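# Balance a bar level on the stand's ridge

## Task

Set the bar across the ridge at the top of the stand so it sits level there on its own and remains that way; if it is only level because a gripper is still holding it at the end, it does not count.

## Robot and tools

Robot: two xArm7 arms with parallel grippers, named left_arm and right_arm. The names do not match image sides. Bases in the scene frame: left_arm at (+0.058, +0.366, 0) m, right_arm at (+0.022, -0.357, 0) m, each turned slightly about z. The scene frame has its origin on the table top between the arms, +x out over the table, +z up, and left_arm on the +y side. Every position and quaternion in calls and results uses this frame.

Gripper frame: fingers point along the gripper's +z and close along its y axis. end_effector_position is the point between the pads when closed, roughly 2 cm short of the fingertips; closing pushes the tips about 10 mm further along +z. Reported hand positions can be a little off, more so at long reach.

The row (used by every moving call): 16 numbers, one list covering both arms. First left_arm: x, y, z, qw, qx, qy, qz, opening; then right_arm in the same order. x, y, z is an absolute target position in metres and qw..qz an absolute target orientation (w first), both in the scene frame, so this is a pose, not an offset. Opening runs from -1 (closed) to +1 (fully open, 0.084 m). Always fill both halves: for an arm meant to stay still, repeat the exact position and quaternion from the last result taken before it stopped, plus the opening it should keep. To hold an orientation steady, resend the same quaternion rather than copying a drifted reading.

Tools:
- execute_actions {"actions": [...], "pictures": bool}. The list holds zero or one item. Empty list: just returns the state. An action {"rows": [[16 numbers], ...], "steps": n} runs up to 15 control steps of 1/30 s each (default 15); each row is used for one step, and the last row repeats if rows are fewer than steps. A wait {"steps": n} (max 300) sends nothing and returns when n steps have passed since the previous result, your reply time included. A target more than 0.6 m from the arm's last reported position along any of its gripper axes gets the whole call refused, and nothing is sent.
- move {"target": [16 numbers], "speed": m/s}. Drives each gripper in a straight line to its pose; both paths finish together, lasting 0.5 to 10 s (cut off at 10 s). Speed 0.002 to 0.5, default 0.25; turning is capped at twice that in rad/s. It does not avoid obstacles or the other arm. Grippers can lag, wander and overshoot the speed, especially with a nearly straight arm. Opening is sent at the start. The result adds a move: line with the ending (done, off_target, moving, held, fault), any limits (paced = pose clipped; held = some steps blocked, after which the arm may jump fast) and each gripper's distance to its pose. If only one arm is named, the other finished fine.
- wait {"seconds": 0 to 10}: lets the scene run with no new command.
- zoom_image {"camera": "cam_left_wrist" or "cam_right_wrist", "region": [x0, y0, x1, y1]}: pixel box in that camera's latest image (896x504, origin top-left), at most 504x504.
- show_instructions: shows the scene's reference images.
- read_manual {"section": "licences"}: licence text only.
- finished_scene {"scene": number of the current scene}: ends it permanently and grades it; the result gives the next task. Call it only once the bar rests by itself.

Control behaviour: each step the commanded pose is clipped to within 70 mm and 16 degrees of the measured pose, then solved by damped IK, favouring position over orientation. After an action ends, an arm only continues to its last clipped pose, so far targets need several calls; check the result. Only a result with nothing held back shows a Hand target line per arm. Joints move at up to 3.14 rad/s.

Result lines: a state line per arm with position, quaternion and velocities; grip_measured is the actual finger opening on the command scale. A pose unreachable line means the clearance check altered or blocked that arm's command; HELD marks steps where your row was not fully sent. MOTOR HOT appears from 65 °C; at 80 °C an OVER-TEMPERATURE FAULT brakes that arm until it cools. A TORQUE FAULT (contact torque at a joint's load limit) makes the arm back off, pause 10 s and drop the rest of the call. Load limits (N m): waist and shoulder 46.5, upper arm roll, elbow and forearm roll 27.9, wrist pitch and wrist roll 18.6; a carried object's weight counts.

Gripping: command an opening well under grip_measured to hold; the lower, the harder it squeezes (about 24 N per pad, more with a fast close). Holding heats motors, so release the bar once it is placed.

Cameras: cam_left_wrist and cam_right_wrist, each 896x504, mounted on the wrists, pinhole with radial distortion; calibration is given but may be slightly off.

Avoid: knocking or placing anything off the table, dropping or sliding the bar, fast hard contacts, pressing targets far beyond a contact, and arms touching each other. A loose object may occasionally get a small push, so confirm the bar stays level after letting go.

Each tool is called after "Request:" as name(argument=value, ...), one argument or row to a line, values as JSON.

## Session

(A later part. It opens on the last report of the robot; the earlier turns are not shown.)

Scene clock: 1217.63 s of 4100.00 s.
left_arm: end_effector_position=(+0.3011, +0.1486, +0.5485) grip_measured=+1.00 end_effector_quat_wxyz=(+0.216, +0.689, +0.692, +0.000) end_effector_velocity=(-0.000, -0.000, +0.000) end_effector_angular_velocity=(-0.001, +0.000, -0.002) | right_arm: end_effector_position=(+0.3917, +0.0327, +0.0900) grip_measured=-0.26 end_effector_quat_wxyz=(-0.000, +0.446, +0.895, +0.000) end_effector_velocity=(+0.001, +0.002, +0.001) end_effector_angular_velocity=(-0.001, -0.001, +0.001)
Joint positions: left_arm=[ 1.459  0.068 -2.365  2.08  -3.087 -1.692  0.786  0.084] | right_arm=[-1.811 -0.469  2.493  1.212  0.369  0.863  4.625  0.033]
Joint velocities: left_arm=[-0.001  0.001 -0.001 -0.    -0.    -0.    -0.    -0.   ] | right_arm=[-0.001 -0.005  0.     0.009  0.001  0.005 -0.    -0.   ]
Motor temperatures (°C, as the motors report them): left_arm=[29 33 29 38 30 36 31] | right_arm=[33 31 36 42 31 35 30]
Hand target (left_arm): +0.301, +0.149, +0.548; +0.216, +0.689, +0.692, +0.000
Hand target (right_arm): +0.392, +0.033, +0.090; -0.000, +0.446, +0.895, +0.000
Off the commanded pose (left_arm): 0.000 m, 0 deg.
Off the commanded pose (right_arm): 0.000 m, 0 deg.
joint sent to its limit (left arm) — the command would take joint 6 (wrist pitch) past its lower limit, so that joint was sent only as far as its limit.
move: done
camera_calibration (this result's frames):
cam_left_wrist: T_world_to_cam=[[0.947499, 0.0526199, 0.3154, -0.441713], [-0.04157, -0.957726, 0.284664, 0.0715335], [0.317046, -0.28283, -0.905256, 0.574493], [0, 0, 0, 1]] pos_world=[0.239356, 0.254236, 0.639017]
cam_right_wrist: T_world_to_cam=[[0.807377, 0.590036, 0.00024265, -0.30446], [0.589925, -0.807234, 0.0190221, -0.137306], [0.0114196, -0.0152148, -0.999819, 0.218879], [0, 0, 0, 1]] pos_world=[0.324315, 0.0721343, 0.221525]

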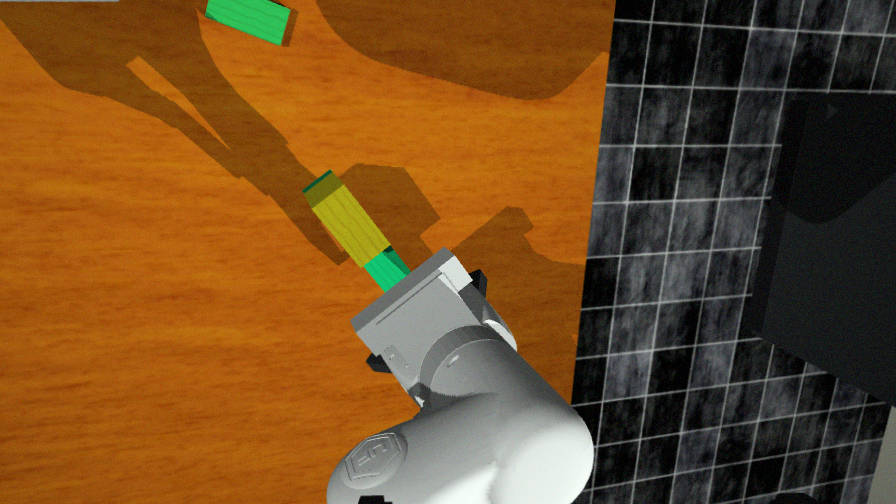

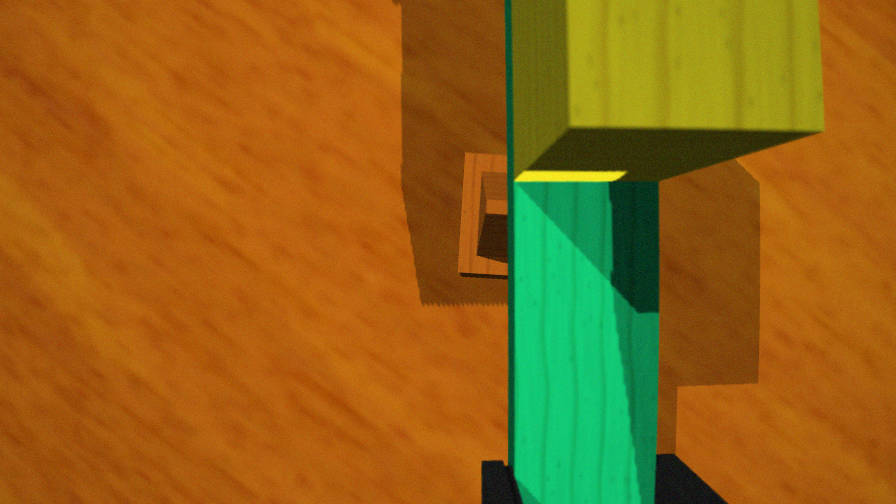

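Request:
move(
  target=[0.3011,0.1486,0.5485,0.216,0.689,0.692,0,1,0.3896,0.0356,0.079,0,0.446,0.895,0,-0.8],
  speed=0.02,
)

Request:
move(
  target=[0.3011,0.1486,0.5485,0.216,0.689,0.692,0,1,0.3896,0.0356,0.074,0,0.446,0.895,0,-0.8],
  speed=0.004,
)

Request:
execute_actions(
  actions=[
    {"rows":[[0.3011,0.1486,0.5485,0.216,0.689,0.692,0,1,0.3896,0.0356,0.074,0,0.446,0.895,0,-0.5],[0.3011,0.1486,0.5485,0.216,0.689,0.692,0,1,0.3896,0.0356,0.074,0,0.446,0.895,0,-0.35],[0.3011,0.1486,0.5485,0.216,0.689,0.692,0,1,0.3896,0.0356,0.074,0,0.446,0.895,0,-0.28],[0.3011,0.1486,0.5485,0.216,0.689,0.692,0,1,0.3896,0.0356,0.074,0,0.446,0.895,0,-0.24],[0.3011,0.1486,0.5485,0.216,0.689,0.692,0,1,0.3896,0.0356,0.074,0,0.446,0.895,0,-0.15]],"steps":15},
  ],
)

Scene clock: 1226.73 s of 4100.00 s.
left_arm: end_effector_position=(+0.3011, +0.1486, +0.5485) grip_measured=+1.00 end_effector_quat_wxyz=(+0.216, +0.689, +0.692, -0.000) end_effector_velocity=(+0.001, +0.001, +0.000) end_effector_angular_velocity=(-0.001, +0.000, +0.003) | right_arm: end_effector_position=(+0.3896, +0.0356, +0.0791) grip_measured=-0.26 end_effector_quat_wxyz=(-0.000, +0.446, +0.895, -0.000) end_effector_velocity=(+0.002, +0.001, +0.001) end_effector_angular_velocity=(+0.005, -0.004, -0.002)
Joint positions: left_arm=[ 1.459  0.068 -2.365  2.08  -3.087 -1.692  0.786  0.084] | right_arm=[-1.814 -0.491  2.506  1.209  0.385  0.841  4.622  0.033]
Joint velocities: left_arm=[ 0.002  0.     0.001  0.     0.     0.    -0.001 -0.   ] | right_arm=[-0.001 -0.001 -0.     0.002  0.004 -0.005 -0.002 -0.   ]
Motor temperatures (°C, as the motors report them): left_arm=[29 33 29 38 30 36 31] | right_arm=[33 32 36 43 31 35 30]
Hand target (left_arm): +0.301, +0.149, +0.548; +0.216, +0.689, +0.692, +0.000
Hand target (right_arm): +0.390, +0.036, +0.079; -0.000, +0.446, +0.895, +0.000
Off the commanded pose (left_arm): 0.000 m, 0 deg.
Off the commanded pose (right_arm): 0.000 m, 0 deg.
joint sent to its limit (left arm) — the command would take joint 6 (wrist pitch) past its lower limit, so that joint was sent only as far as its limit.
After step 90, 5.27 s passed at rest.
move: done
camera_calibration (this result's frames):
cam_left_wrist: T_world_to_cam=[[0.947499, 0.05262, 0.3154, -0.441713], [-0.0415697, -0.957726, 0.284663, 0.0715336], [0.317046, -0.282829, -0.905257, 0.574493], [0, 0, 0, 1]] pos_world=[0.239356, 0.254236, 0.639017]
cam_right_wrist: T_world_to_cam=[[0.807621, 0.589702, 0.000224215, -0.304548], [0.589587, -0.807471, 0.0194487, -0.13337], [0.01165, -0.015575, -0.999811, 0.207927], [0, 0, 0, 1]] pos_world=[0.32217, 0.0751385, 0.21055]

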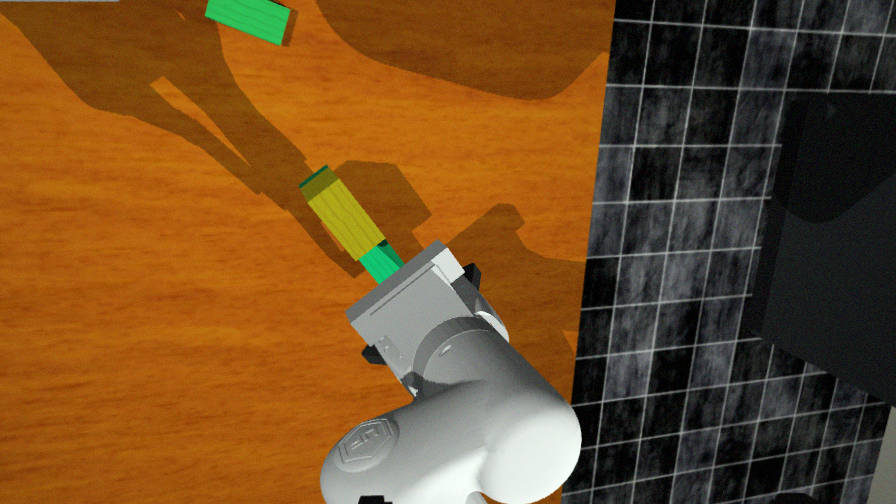

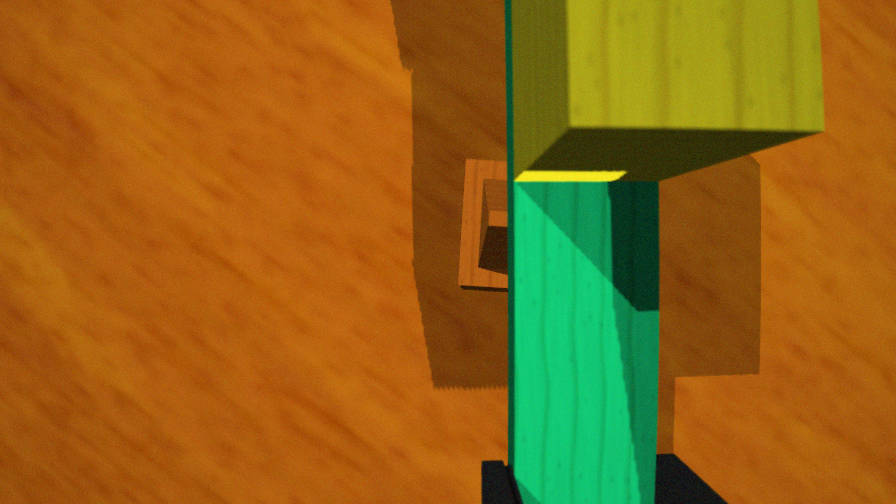

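Scene clock: 1228.23 s of 4100.00 s.
left_arm: end_effector_position=(+0.3011, +0.1486, +0.5485) grip_measured=+1.00 end_effector_quat_wxyz=(+0.216, +0.689, +0.692, +0.000) end_effector_velocity=(+0.000, +0.000, -0.000) end_effector_angular_velocity=(-0.000, +0.000, +0.001) | right_arm: end_effector_position=(+0.3899, +0.0359, +0.0746) grip_measured=-0.26 end_effector_quat_wxyz=(+0.000, +0.446, +0.895, +0.001) end_effector_velocity=(+0.001, -0.001, -0.001) end_effector_angular_velocity=(-0.002, -0.002, -0.001)
Joint positions: left_arm=[ 1.459  0.068 -2.365  2.08  -3.087 -1.692  0.786  0.084] | right_arm=[-1.818 -0.5    2.511  1.207  0.393  0.83   4.617  0.033]
Joint velocities: left_arm=[-0.001 -0.     0.002 -0.    -0.     0.    -0.     0.   ] | right_arm=[-0.003 -0.002  0.    -0.    -0.001 -0.003 -0.     0.   ]
Motor temperatures (°C, as the motors report them): left_arm=[29 33 29 38 30 36 31] | right_arm=[33 32 36 43 31 35 30]
Hand target (left_arm): +0.301, +0.149, +0.548; +0.216, +0.689, +0.692, +0.000
Hand target (right_arm): +0.390, +0.036, +0.074; -0.000, +0.446, +0.895, -0.000
Off the commanded pose (left_arm): 0.000 m, 0 deg.
Off the commanded pose (right_arm): 0.001 m, 0 deg.
joint sent to its limit (left arm) — the command would take joint 6 (wrist pitch) past its lower limit, so that joint was sent only as far as its limit.
move: done
camera_calibration (this result's frames):
cam_left_wrist: T_world_to_cam=[[0.947499, 0.0526195, 0.3154, -0.441713], [-0.0415702, -0.957726, 0.284663, 0.0715338], [0.317046, -0.282829, -0.905257, 0.574493], [0, 0, 0, 1]] pos_world=[0.239356, 0.254236, 0.639017]
cam_right_wrist: T_world_to_cam=[[0.807709, 0.58958, 0.00144492, -0.305061], [0.589452, -0.80758, 0.0190039, -0.133156], [0.0123712, -0.0144979, -0.999818, 0.203088], [0, 0, 0, 1]] pos_world=[0.322377, 0.0752681, 0.206022]

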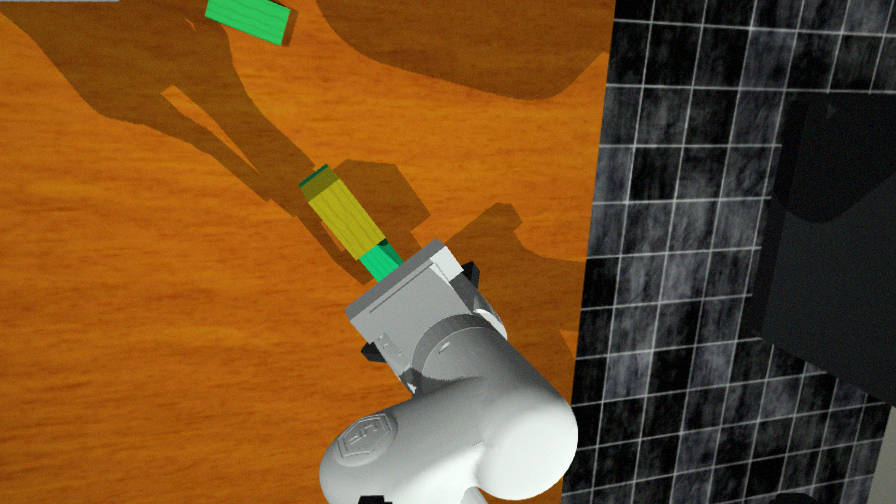

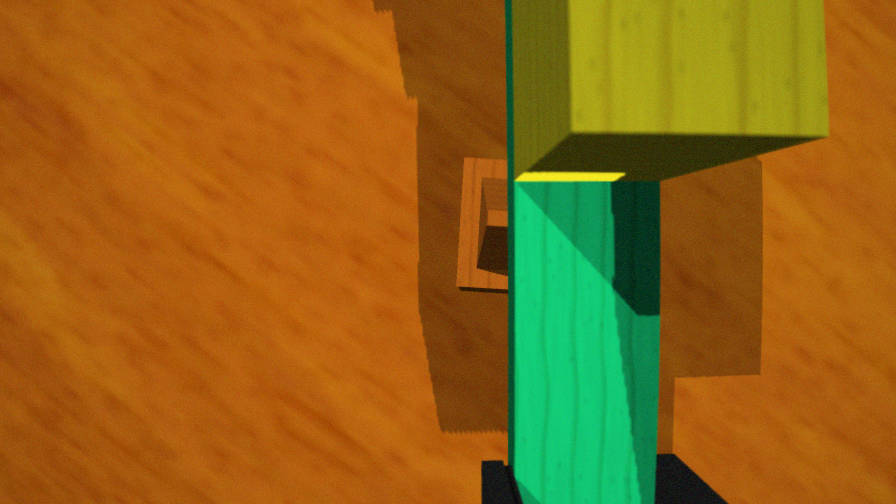

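Scene clock: 1228.73 s of 4100.00 s.
left_arm: end_effector_position=(+0.3011, +0.1486, +0.5485) grip_measured=+1.00 end_effector_quat_wxyz=(+0.216, +0.689, +0.692, +0.000) end_effector_velocity=(+0.001, +0.001, +0.000) end_effector_angular_velocity=(-0.000, +0.000, +0.002) | right_arm: end_effector_position=(+0.3895, +0.0355, +0.0738) grip_measured=-0.17 end_effector_quat_wxyz=(+0.000, +0.446, +0.895, -0.000) end_effector_velocity=(+0.003, -0.001, +0.002) end_effector_angular_velocity=(+0.004, -0.003, -0.006)
Joint positions: left_arm=[ 1.459  0.068 -2.365  2.08  -3.087 -1.692  0.786  0.084] | right_arm=[-1.818 -0.501  2.511  1.206  0.393  0.83   4.617  0.037]
Joint velocities: left_arm=[ 0.     0.     0.002 -0.     0.    -0.    -0.    -0.   ] | right_arm=[-0.005  0.002 -0.002  0.002 -0.    -0.001  0.001  0.001]
Motor temperatures (°C, as the motors report them): left_arm=[29 33 29 38 30 36 31] | right_arm=[33 32 36 43 31 35 30]
Hand target (left_arm): +0.301, +0.149, +0.548; +0.216, +0.689, +0.692, +0.000
Hand target (right_arm): +0.390, +0.036, +0.074; +0.000, +0.446, +0.895, +0.000
Off the commanded pose (left_arm): 0.000 m, 0 deg.
Off the commanded pose (right_arm): 0.000 m, 0 deg.
joint sent to its limit (left arm) — the command would take joint 6 (wrist pitch) past its lower limit, so that joint was sent only as far as its limit.
Steps of this call (steps 1 to 15: all 15 steps of this action). Readings (end_effector_position):
1: left_arm (+0.3011, +0.1486, +0.5485) | right_arm (+0.3899, +0.0359, +0.0745)
2: left_arm (+0.3011, +0.1486, +0.5485) | right_arm (+0.3899, +0.0359, +0.0745)
4: left_arm (+0.3011, +0.1486, +0.5485) | right_arm (+0.3899, +0.0358, +0.0745)
8: left_arm (+0.3011, +0.1486, +0.5485) | right_arm (+0.3893, +0.0354, +0.0735)
15: the state above
camera_calibration (this result's frames):
cam_left_wrist: T_world_to_cam=[[0.947499, 0.0526197, 0.3154, -0.441713], [-0.0415701, -0.957726, 0.284663, 0.0715337], [0.317046, -0.282829, -0.905257, 0.574493], [0, 0, 0, 1]] pos_world=[0.239356, 0.254236, 0.639017]
cam_right_wrist: T_world_to_cam=[[0.80766, 0.589648, -0.0000878828, -0.304409], [0.589535, -0.807503, 0.0196676, -0.133298], [0.011526, -0.0159365, -0.999807, 0.202713], [0, 0, 0, 1]] pos_world=[0.322107, 0.0750861, 0.205269]

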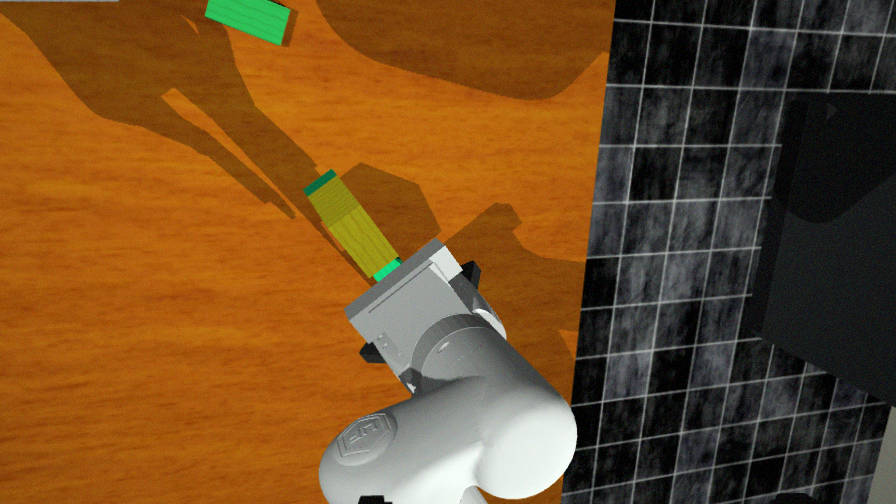

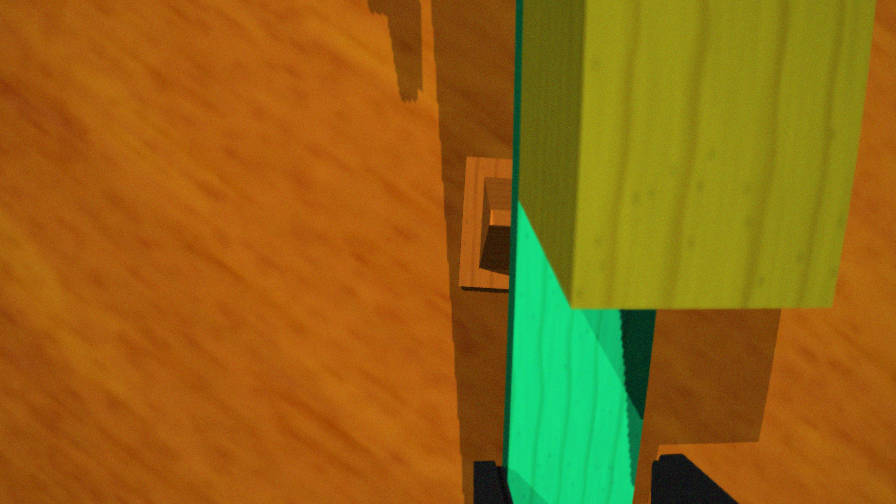

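Request:
execute_actions(
  actions=[],
)

Scene clock: 1246.37 s of 4100.00 s.
left_arm: end_effector_position=(+0.3011, +0.1486, +0.5485) grip_measured=+1.00 end_effector_quat_wxyz=(+0.216, +0.689, +0.692, -0.000) end_effector_velocity=(-0.000, +0.000, +0.000) end_effector_angular_velocity=(-0.001, +0.000, +0.000) | right_arm: end_effector_position=(+0.3896, +0.0356, +0.0740) grip_measured=-0.16 end_effector_quat_wxyz=(+0.000, +0.446, +0.895, +0.000) end_effector_velocity=(-0.001, +0.000, -0.001) end_effector_angular_velocity=(-0.001, +0.001, -0.000)
Joint positions: left_arm=[ 1.459  0.068 -2.365  2.08  -3.087 -1.692  0.786  0.084] | right_arm=[-1.818 -0.5    2.511  1.207  0.393  0.83   4.617  0.037]
Joint velocities: left_arm=[-0.001  0.001  0.001  0.    -0.    -0.    -0.001 -0.   ] | right_arm=[ 0.    -0.001  0.001  0.     0.     0.     0.001  0.   ]
Motor temperatures (°C, as the motors report them): left_arm=[29 33 29 38 30 36 31] | right_arm=[33 32 36 44 31 35 30]
Hand target (left_arm): +0.301, +0.149, +0.548; +0.216, +0.689, +0.692, +0.000
Hand target (right_arm): +0.390, +0.036, +0.074; +0.000, +0.446, +0.895, +0.000
Off the commanded pose (left_arm): 0.000 m, 0 deg.
Off the commanded pose (right_arm): 0.000 m, 0 deg.
Steps of this call (steps 1 to 90: nothing new was sent; then 14.63 s passed at rest). Readings (end_effector_position):
1: left_arm (+0.3011, +0.1486, +0.5485) | right_arm (+0.3896, +0.0355, +0.0739)
2: left_arm (+0.3011, +0.1486, +0.5485) | right_arm (+0.3896, +0.0355, +0.0739)
4: left_arm (+0.3011, +0.1486, +0.5485) | right_arm (+0.3896, +0.0356, +0.0739)
8: left_arm (+0.3011, +0.1486, +0.5485) | right_arm (+0.3896, +0.0356, +0.0740)
90: the state above
camera_calibration (this result's frames):
cam_left_wrist: T_world_to_cam=[[0.947499, 0.0526194, 0.3154, -0.441713], [-0.0415704, -0.957726, 0.284663, 0.0715336], [0.317045, -0.28283, -0.905257, 0.574493], [0, 0, 0, 1]] pos_world=[0.239356, 0.254236, 0.639017]
cam_right_wrist: T_world_to_cam=[[0.80765, 0.589662, 0.000262191, -0.304544], [0.589546, -0.8075, 0.0194672, -0.133253], [0.0116908, -0.0155681, -0.99981, 0.202821], [0, 0, 0, 1]] pos_world=[0.322153, 0.0751341, 0.205456]

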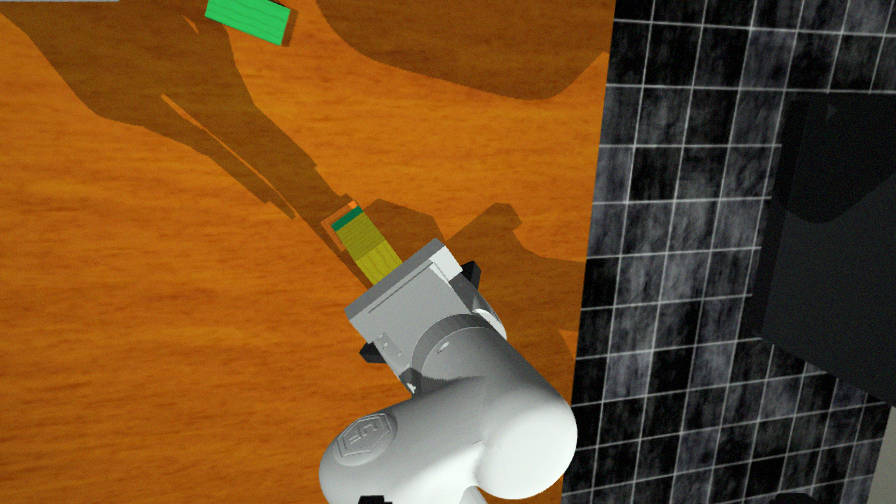

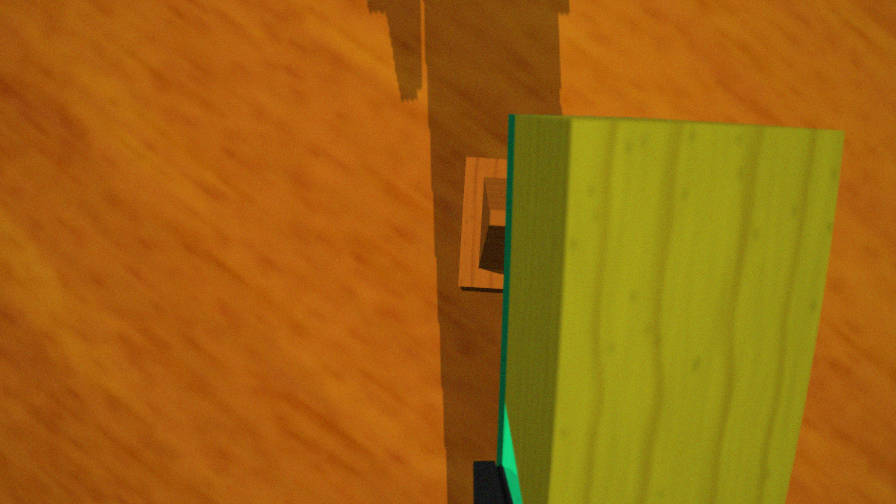

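Proceed with recovery.

Request:
move(
  target=[0.3011,0.1486,0.5485,0.216,0.689,0.692,0,1,0.3896,0.0356,0.13,0,0.446,0.895,0,1],
  speed=0.1,
)

Request:
move(
  target=[0.3011,0.1486,0.5485,0.216,0.689,0.692,0,1,0.415,-0.009,0.13,0,0.446,0.895,0,1],
  speed=0.1,
)

Scene clock: 1255.80 s of 4100.00 s.
left_arm: end_effector_position=(+0.3011, +0.1486, +0.5485) grip_measured=+1.00 end_effector_quat_wxyz=(+0.216, +0.689, +0.692, +0.000) end_effector_velocity=(+0.000, +0.000, +0.000) end_effector_angular_velocity=(-0.001, -0.000, -0.001) | right_arm: end_effector_position=(+0.3893, +0.0354, +0.1296) grip_measured=+1.00 end_effector_quat_wxyz=(-0.000, +0.446, +0.895, -0.000) end_effector_velocity=(+0.000, -0.000, +0.001) end_effector_angular_velocity=(-0.003, -0.001, +0.001)
Joint positions: left_arm=[ 1.459  0.068 -2.365  2.08  -3.087 -1.692  0.786  0.084] | right_arm=[-1.782 -0.403  2.462  1.247  0.308  0.95   4.672  0.084]
Joint velocities: left_arm=[ 0.     0.001  0.     0.    -0.     0.     0.001  0.   ] | right_arm=[-0.     0.001 -0.     0.003 -0.005  0.005  0.003  0.   ]
Motor temperatures (°C, as the motors report them): left_arm=[29 33 29 38 30 36 31] | right_arm=[33 32 36 44 31 35 30]
Hand target (left_arm): +0.301, +0.149, +0.548; +0.216, +0.689, +0.692, +0.000
Hand target (right_arm): +0.390, +0.036, +0.130; +0.000, +0.446, +0.895, +0.000
Off the commanded pose (left_arm): 0.000 m, 0 deg.
Off the commanded pose (right_arm): 0.001 m, 0 deg.
joint sent to its limit (left arm) — the command would take joint 6 (wrist pitch) past its lower limit, so that joint was sent only as far as its limit.
After step 90, 5.47 s passed at rest.
move: done
camera_calibration (this result's frames):
cam_left_wrist: T_world_to_cam=[[0.947499, 0.0526199, 0.3154, -0.441713], [-0.0415697, -0.957726, 0.284663, 0.0715338], [0.317046, -0.282829, -0.905257, 0.574493], [0, 0, 0, 1]] pos_world=[0.239356, 0.254236, 0.639017]
cam_right_wrist: T_world_to_cam=[[0.807585, 0.589752, -0.000524543, -0.304092], [0.589645, -0.807422, 0.0197184, -0.134407], [0.0112054, -0.0162336, -0.999805, 0.258581], [0, 0, 0, 1]] pos_world=[0.321935, 0.0750133, 0.261022]

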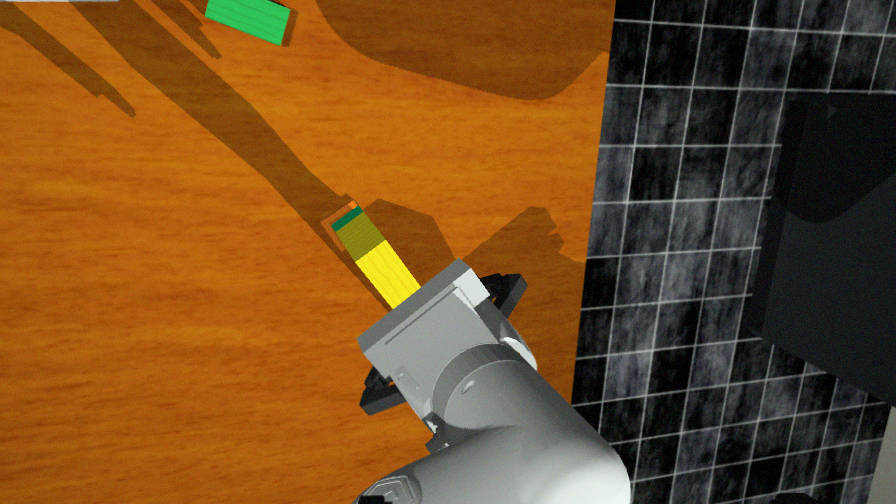

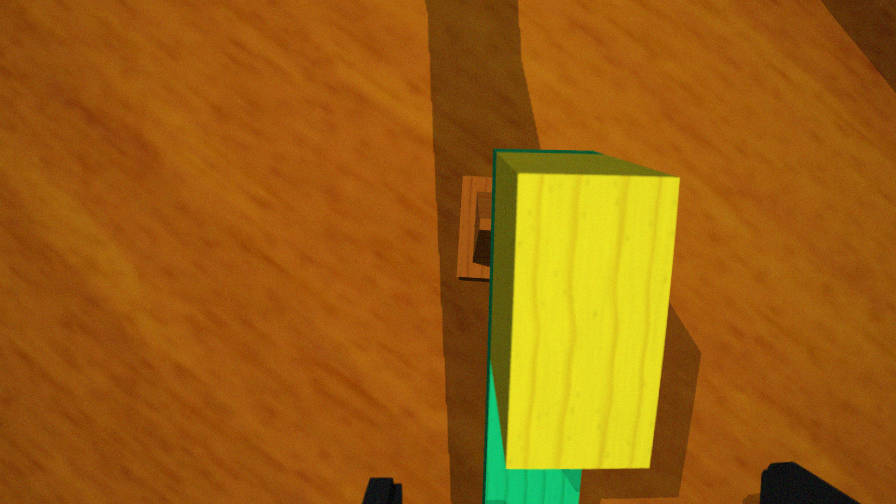

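Scene clock: 1256.67 s of 4100.00 s.
left_arm: end_effector_position=(+0.3011, +0.1486, +0.5485) grip_measured=+1.00 end_effector_quat_wxyz=(+0.216, +0.689, +0.692, +0.000) end_effector_velocity=(-0.000, -0.000, +0.000) end_effector_angular_velocity=(-0.000, -0.000, -0.001) | right_arm: end_effector_position=(+0.4145, -0.0085, +0.1299) grip_measured=+1.00 end_effector_quat_wxyz=(+0.000, +0.446, +0.895, -0.000) end_effector_velocity=(-0.000, -0.000, -0.000) end_effector_angular_velocity=(+0.000, +0.000, +0.006)
Joint positions: left_arm=[ 1.459  0.068 -2.365  2.08  -3.087 -1.692  0.786  0.084] | right_arm=[-1.833 -0.365  2.428  1.191  0.296  0.931  4.584  0.084]
Joint velocities: left_arm=[-0.     0.    -0.     0.    -0.    -0.     0.001 -0.   ] | right_arm=[-0.001  0.001  0.002 -0.002 -0.001 -0.002 -0.005  0.   ]
Motor temperatures (°C, as the motors report them): left_arm=[29 33 29 38 30 36 31] | right_arm=[33 32 36 44 31 35 30]
Hand target (left_arm): +0.301, +0.149, +0.548; +0.216, +0.689, +0.692, +0.000
Hand target (right_arm): +0.415, -0.009, +0.130; +0.000, +0.446, +0.895, -0.000
Off the commanded pose (left_arm): 0.000 m, 0 deg.
Off the commanded pose (right_arm): 0.001 m, 0 deg.
joint sent to its limit (left arm) — the command would take joint 6 (wrist pitch) past its lower limit, so that joint was sent only as far as its limit.
move: done
camera_calibration (this result's frames):
cam_left_wrist: T_world_to_cam=[[0.947499, 0.0526199, 0.3154, -0.441713], [-0.0415698, -0.957726, 0.284663, 0.0715337], [0.317046, -0.282829, -0.905257, 0.574493], [0, 0, 0, 1]] pos_world=[0.239356, 0.254236, 0.639017]
cam_right_wrist: T_world_to_cam=[[0.8071, 0.590415, 0.000171679, -0.298404], [0.590298, -0.806946, 0.0196291, -0.18499], [0.0117278, -0.0157413, -0.999807, 0.25774], [0, 0, 0, 1]] pos_world=[0.347019, 0.0309628, 0.261373]

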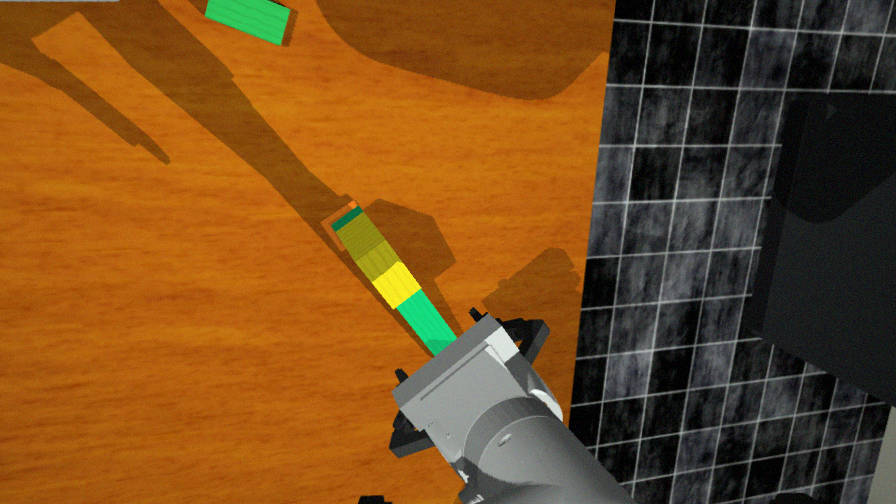

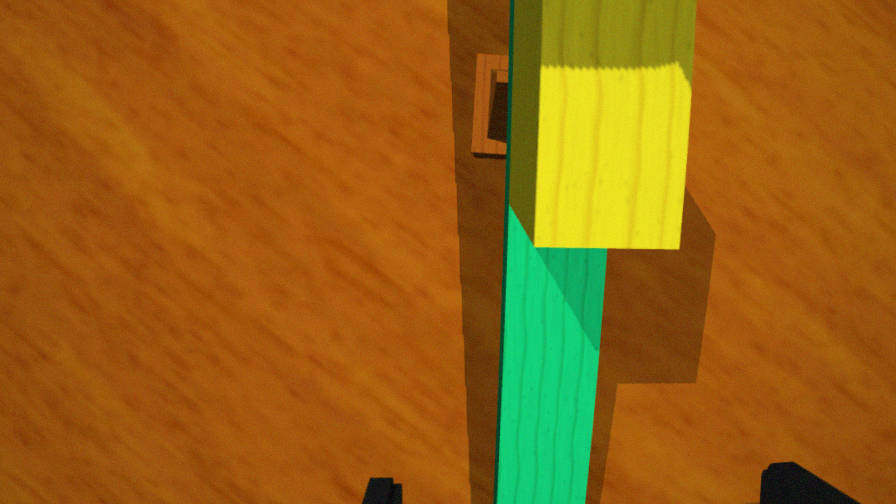

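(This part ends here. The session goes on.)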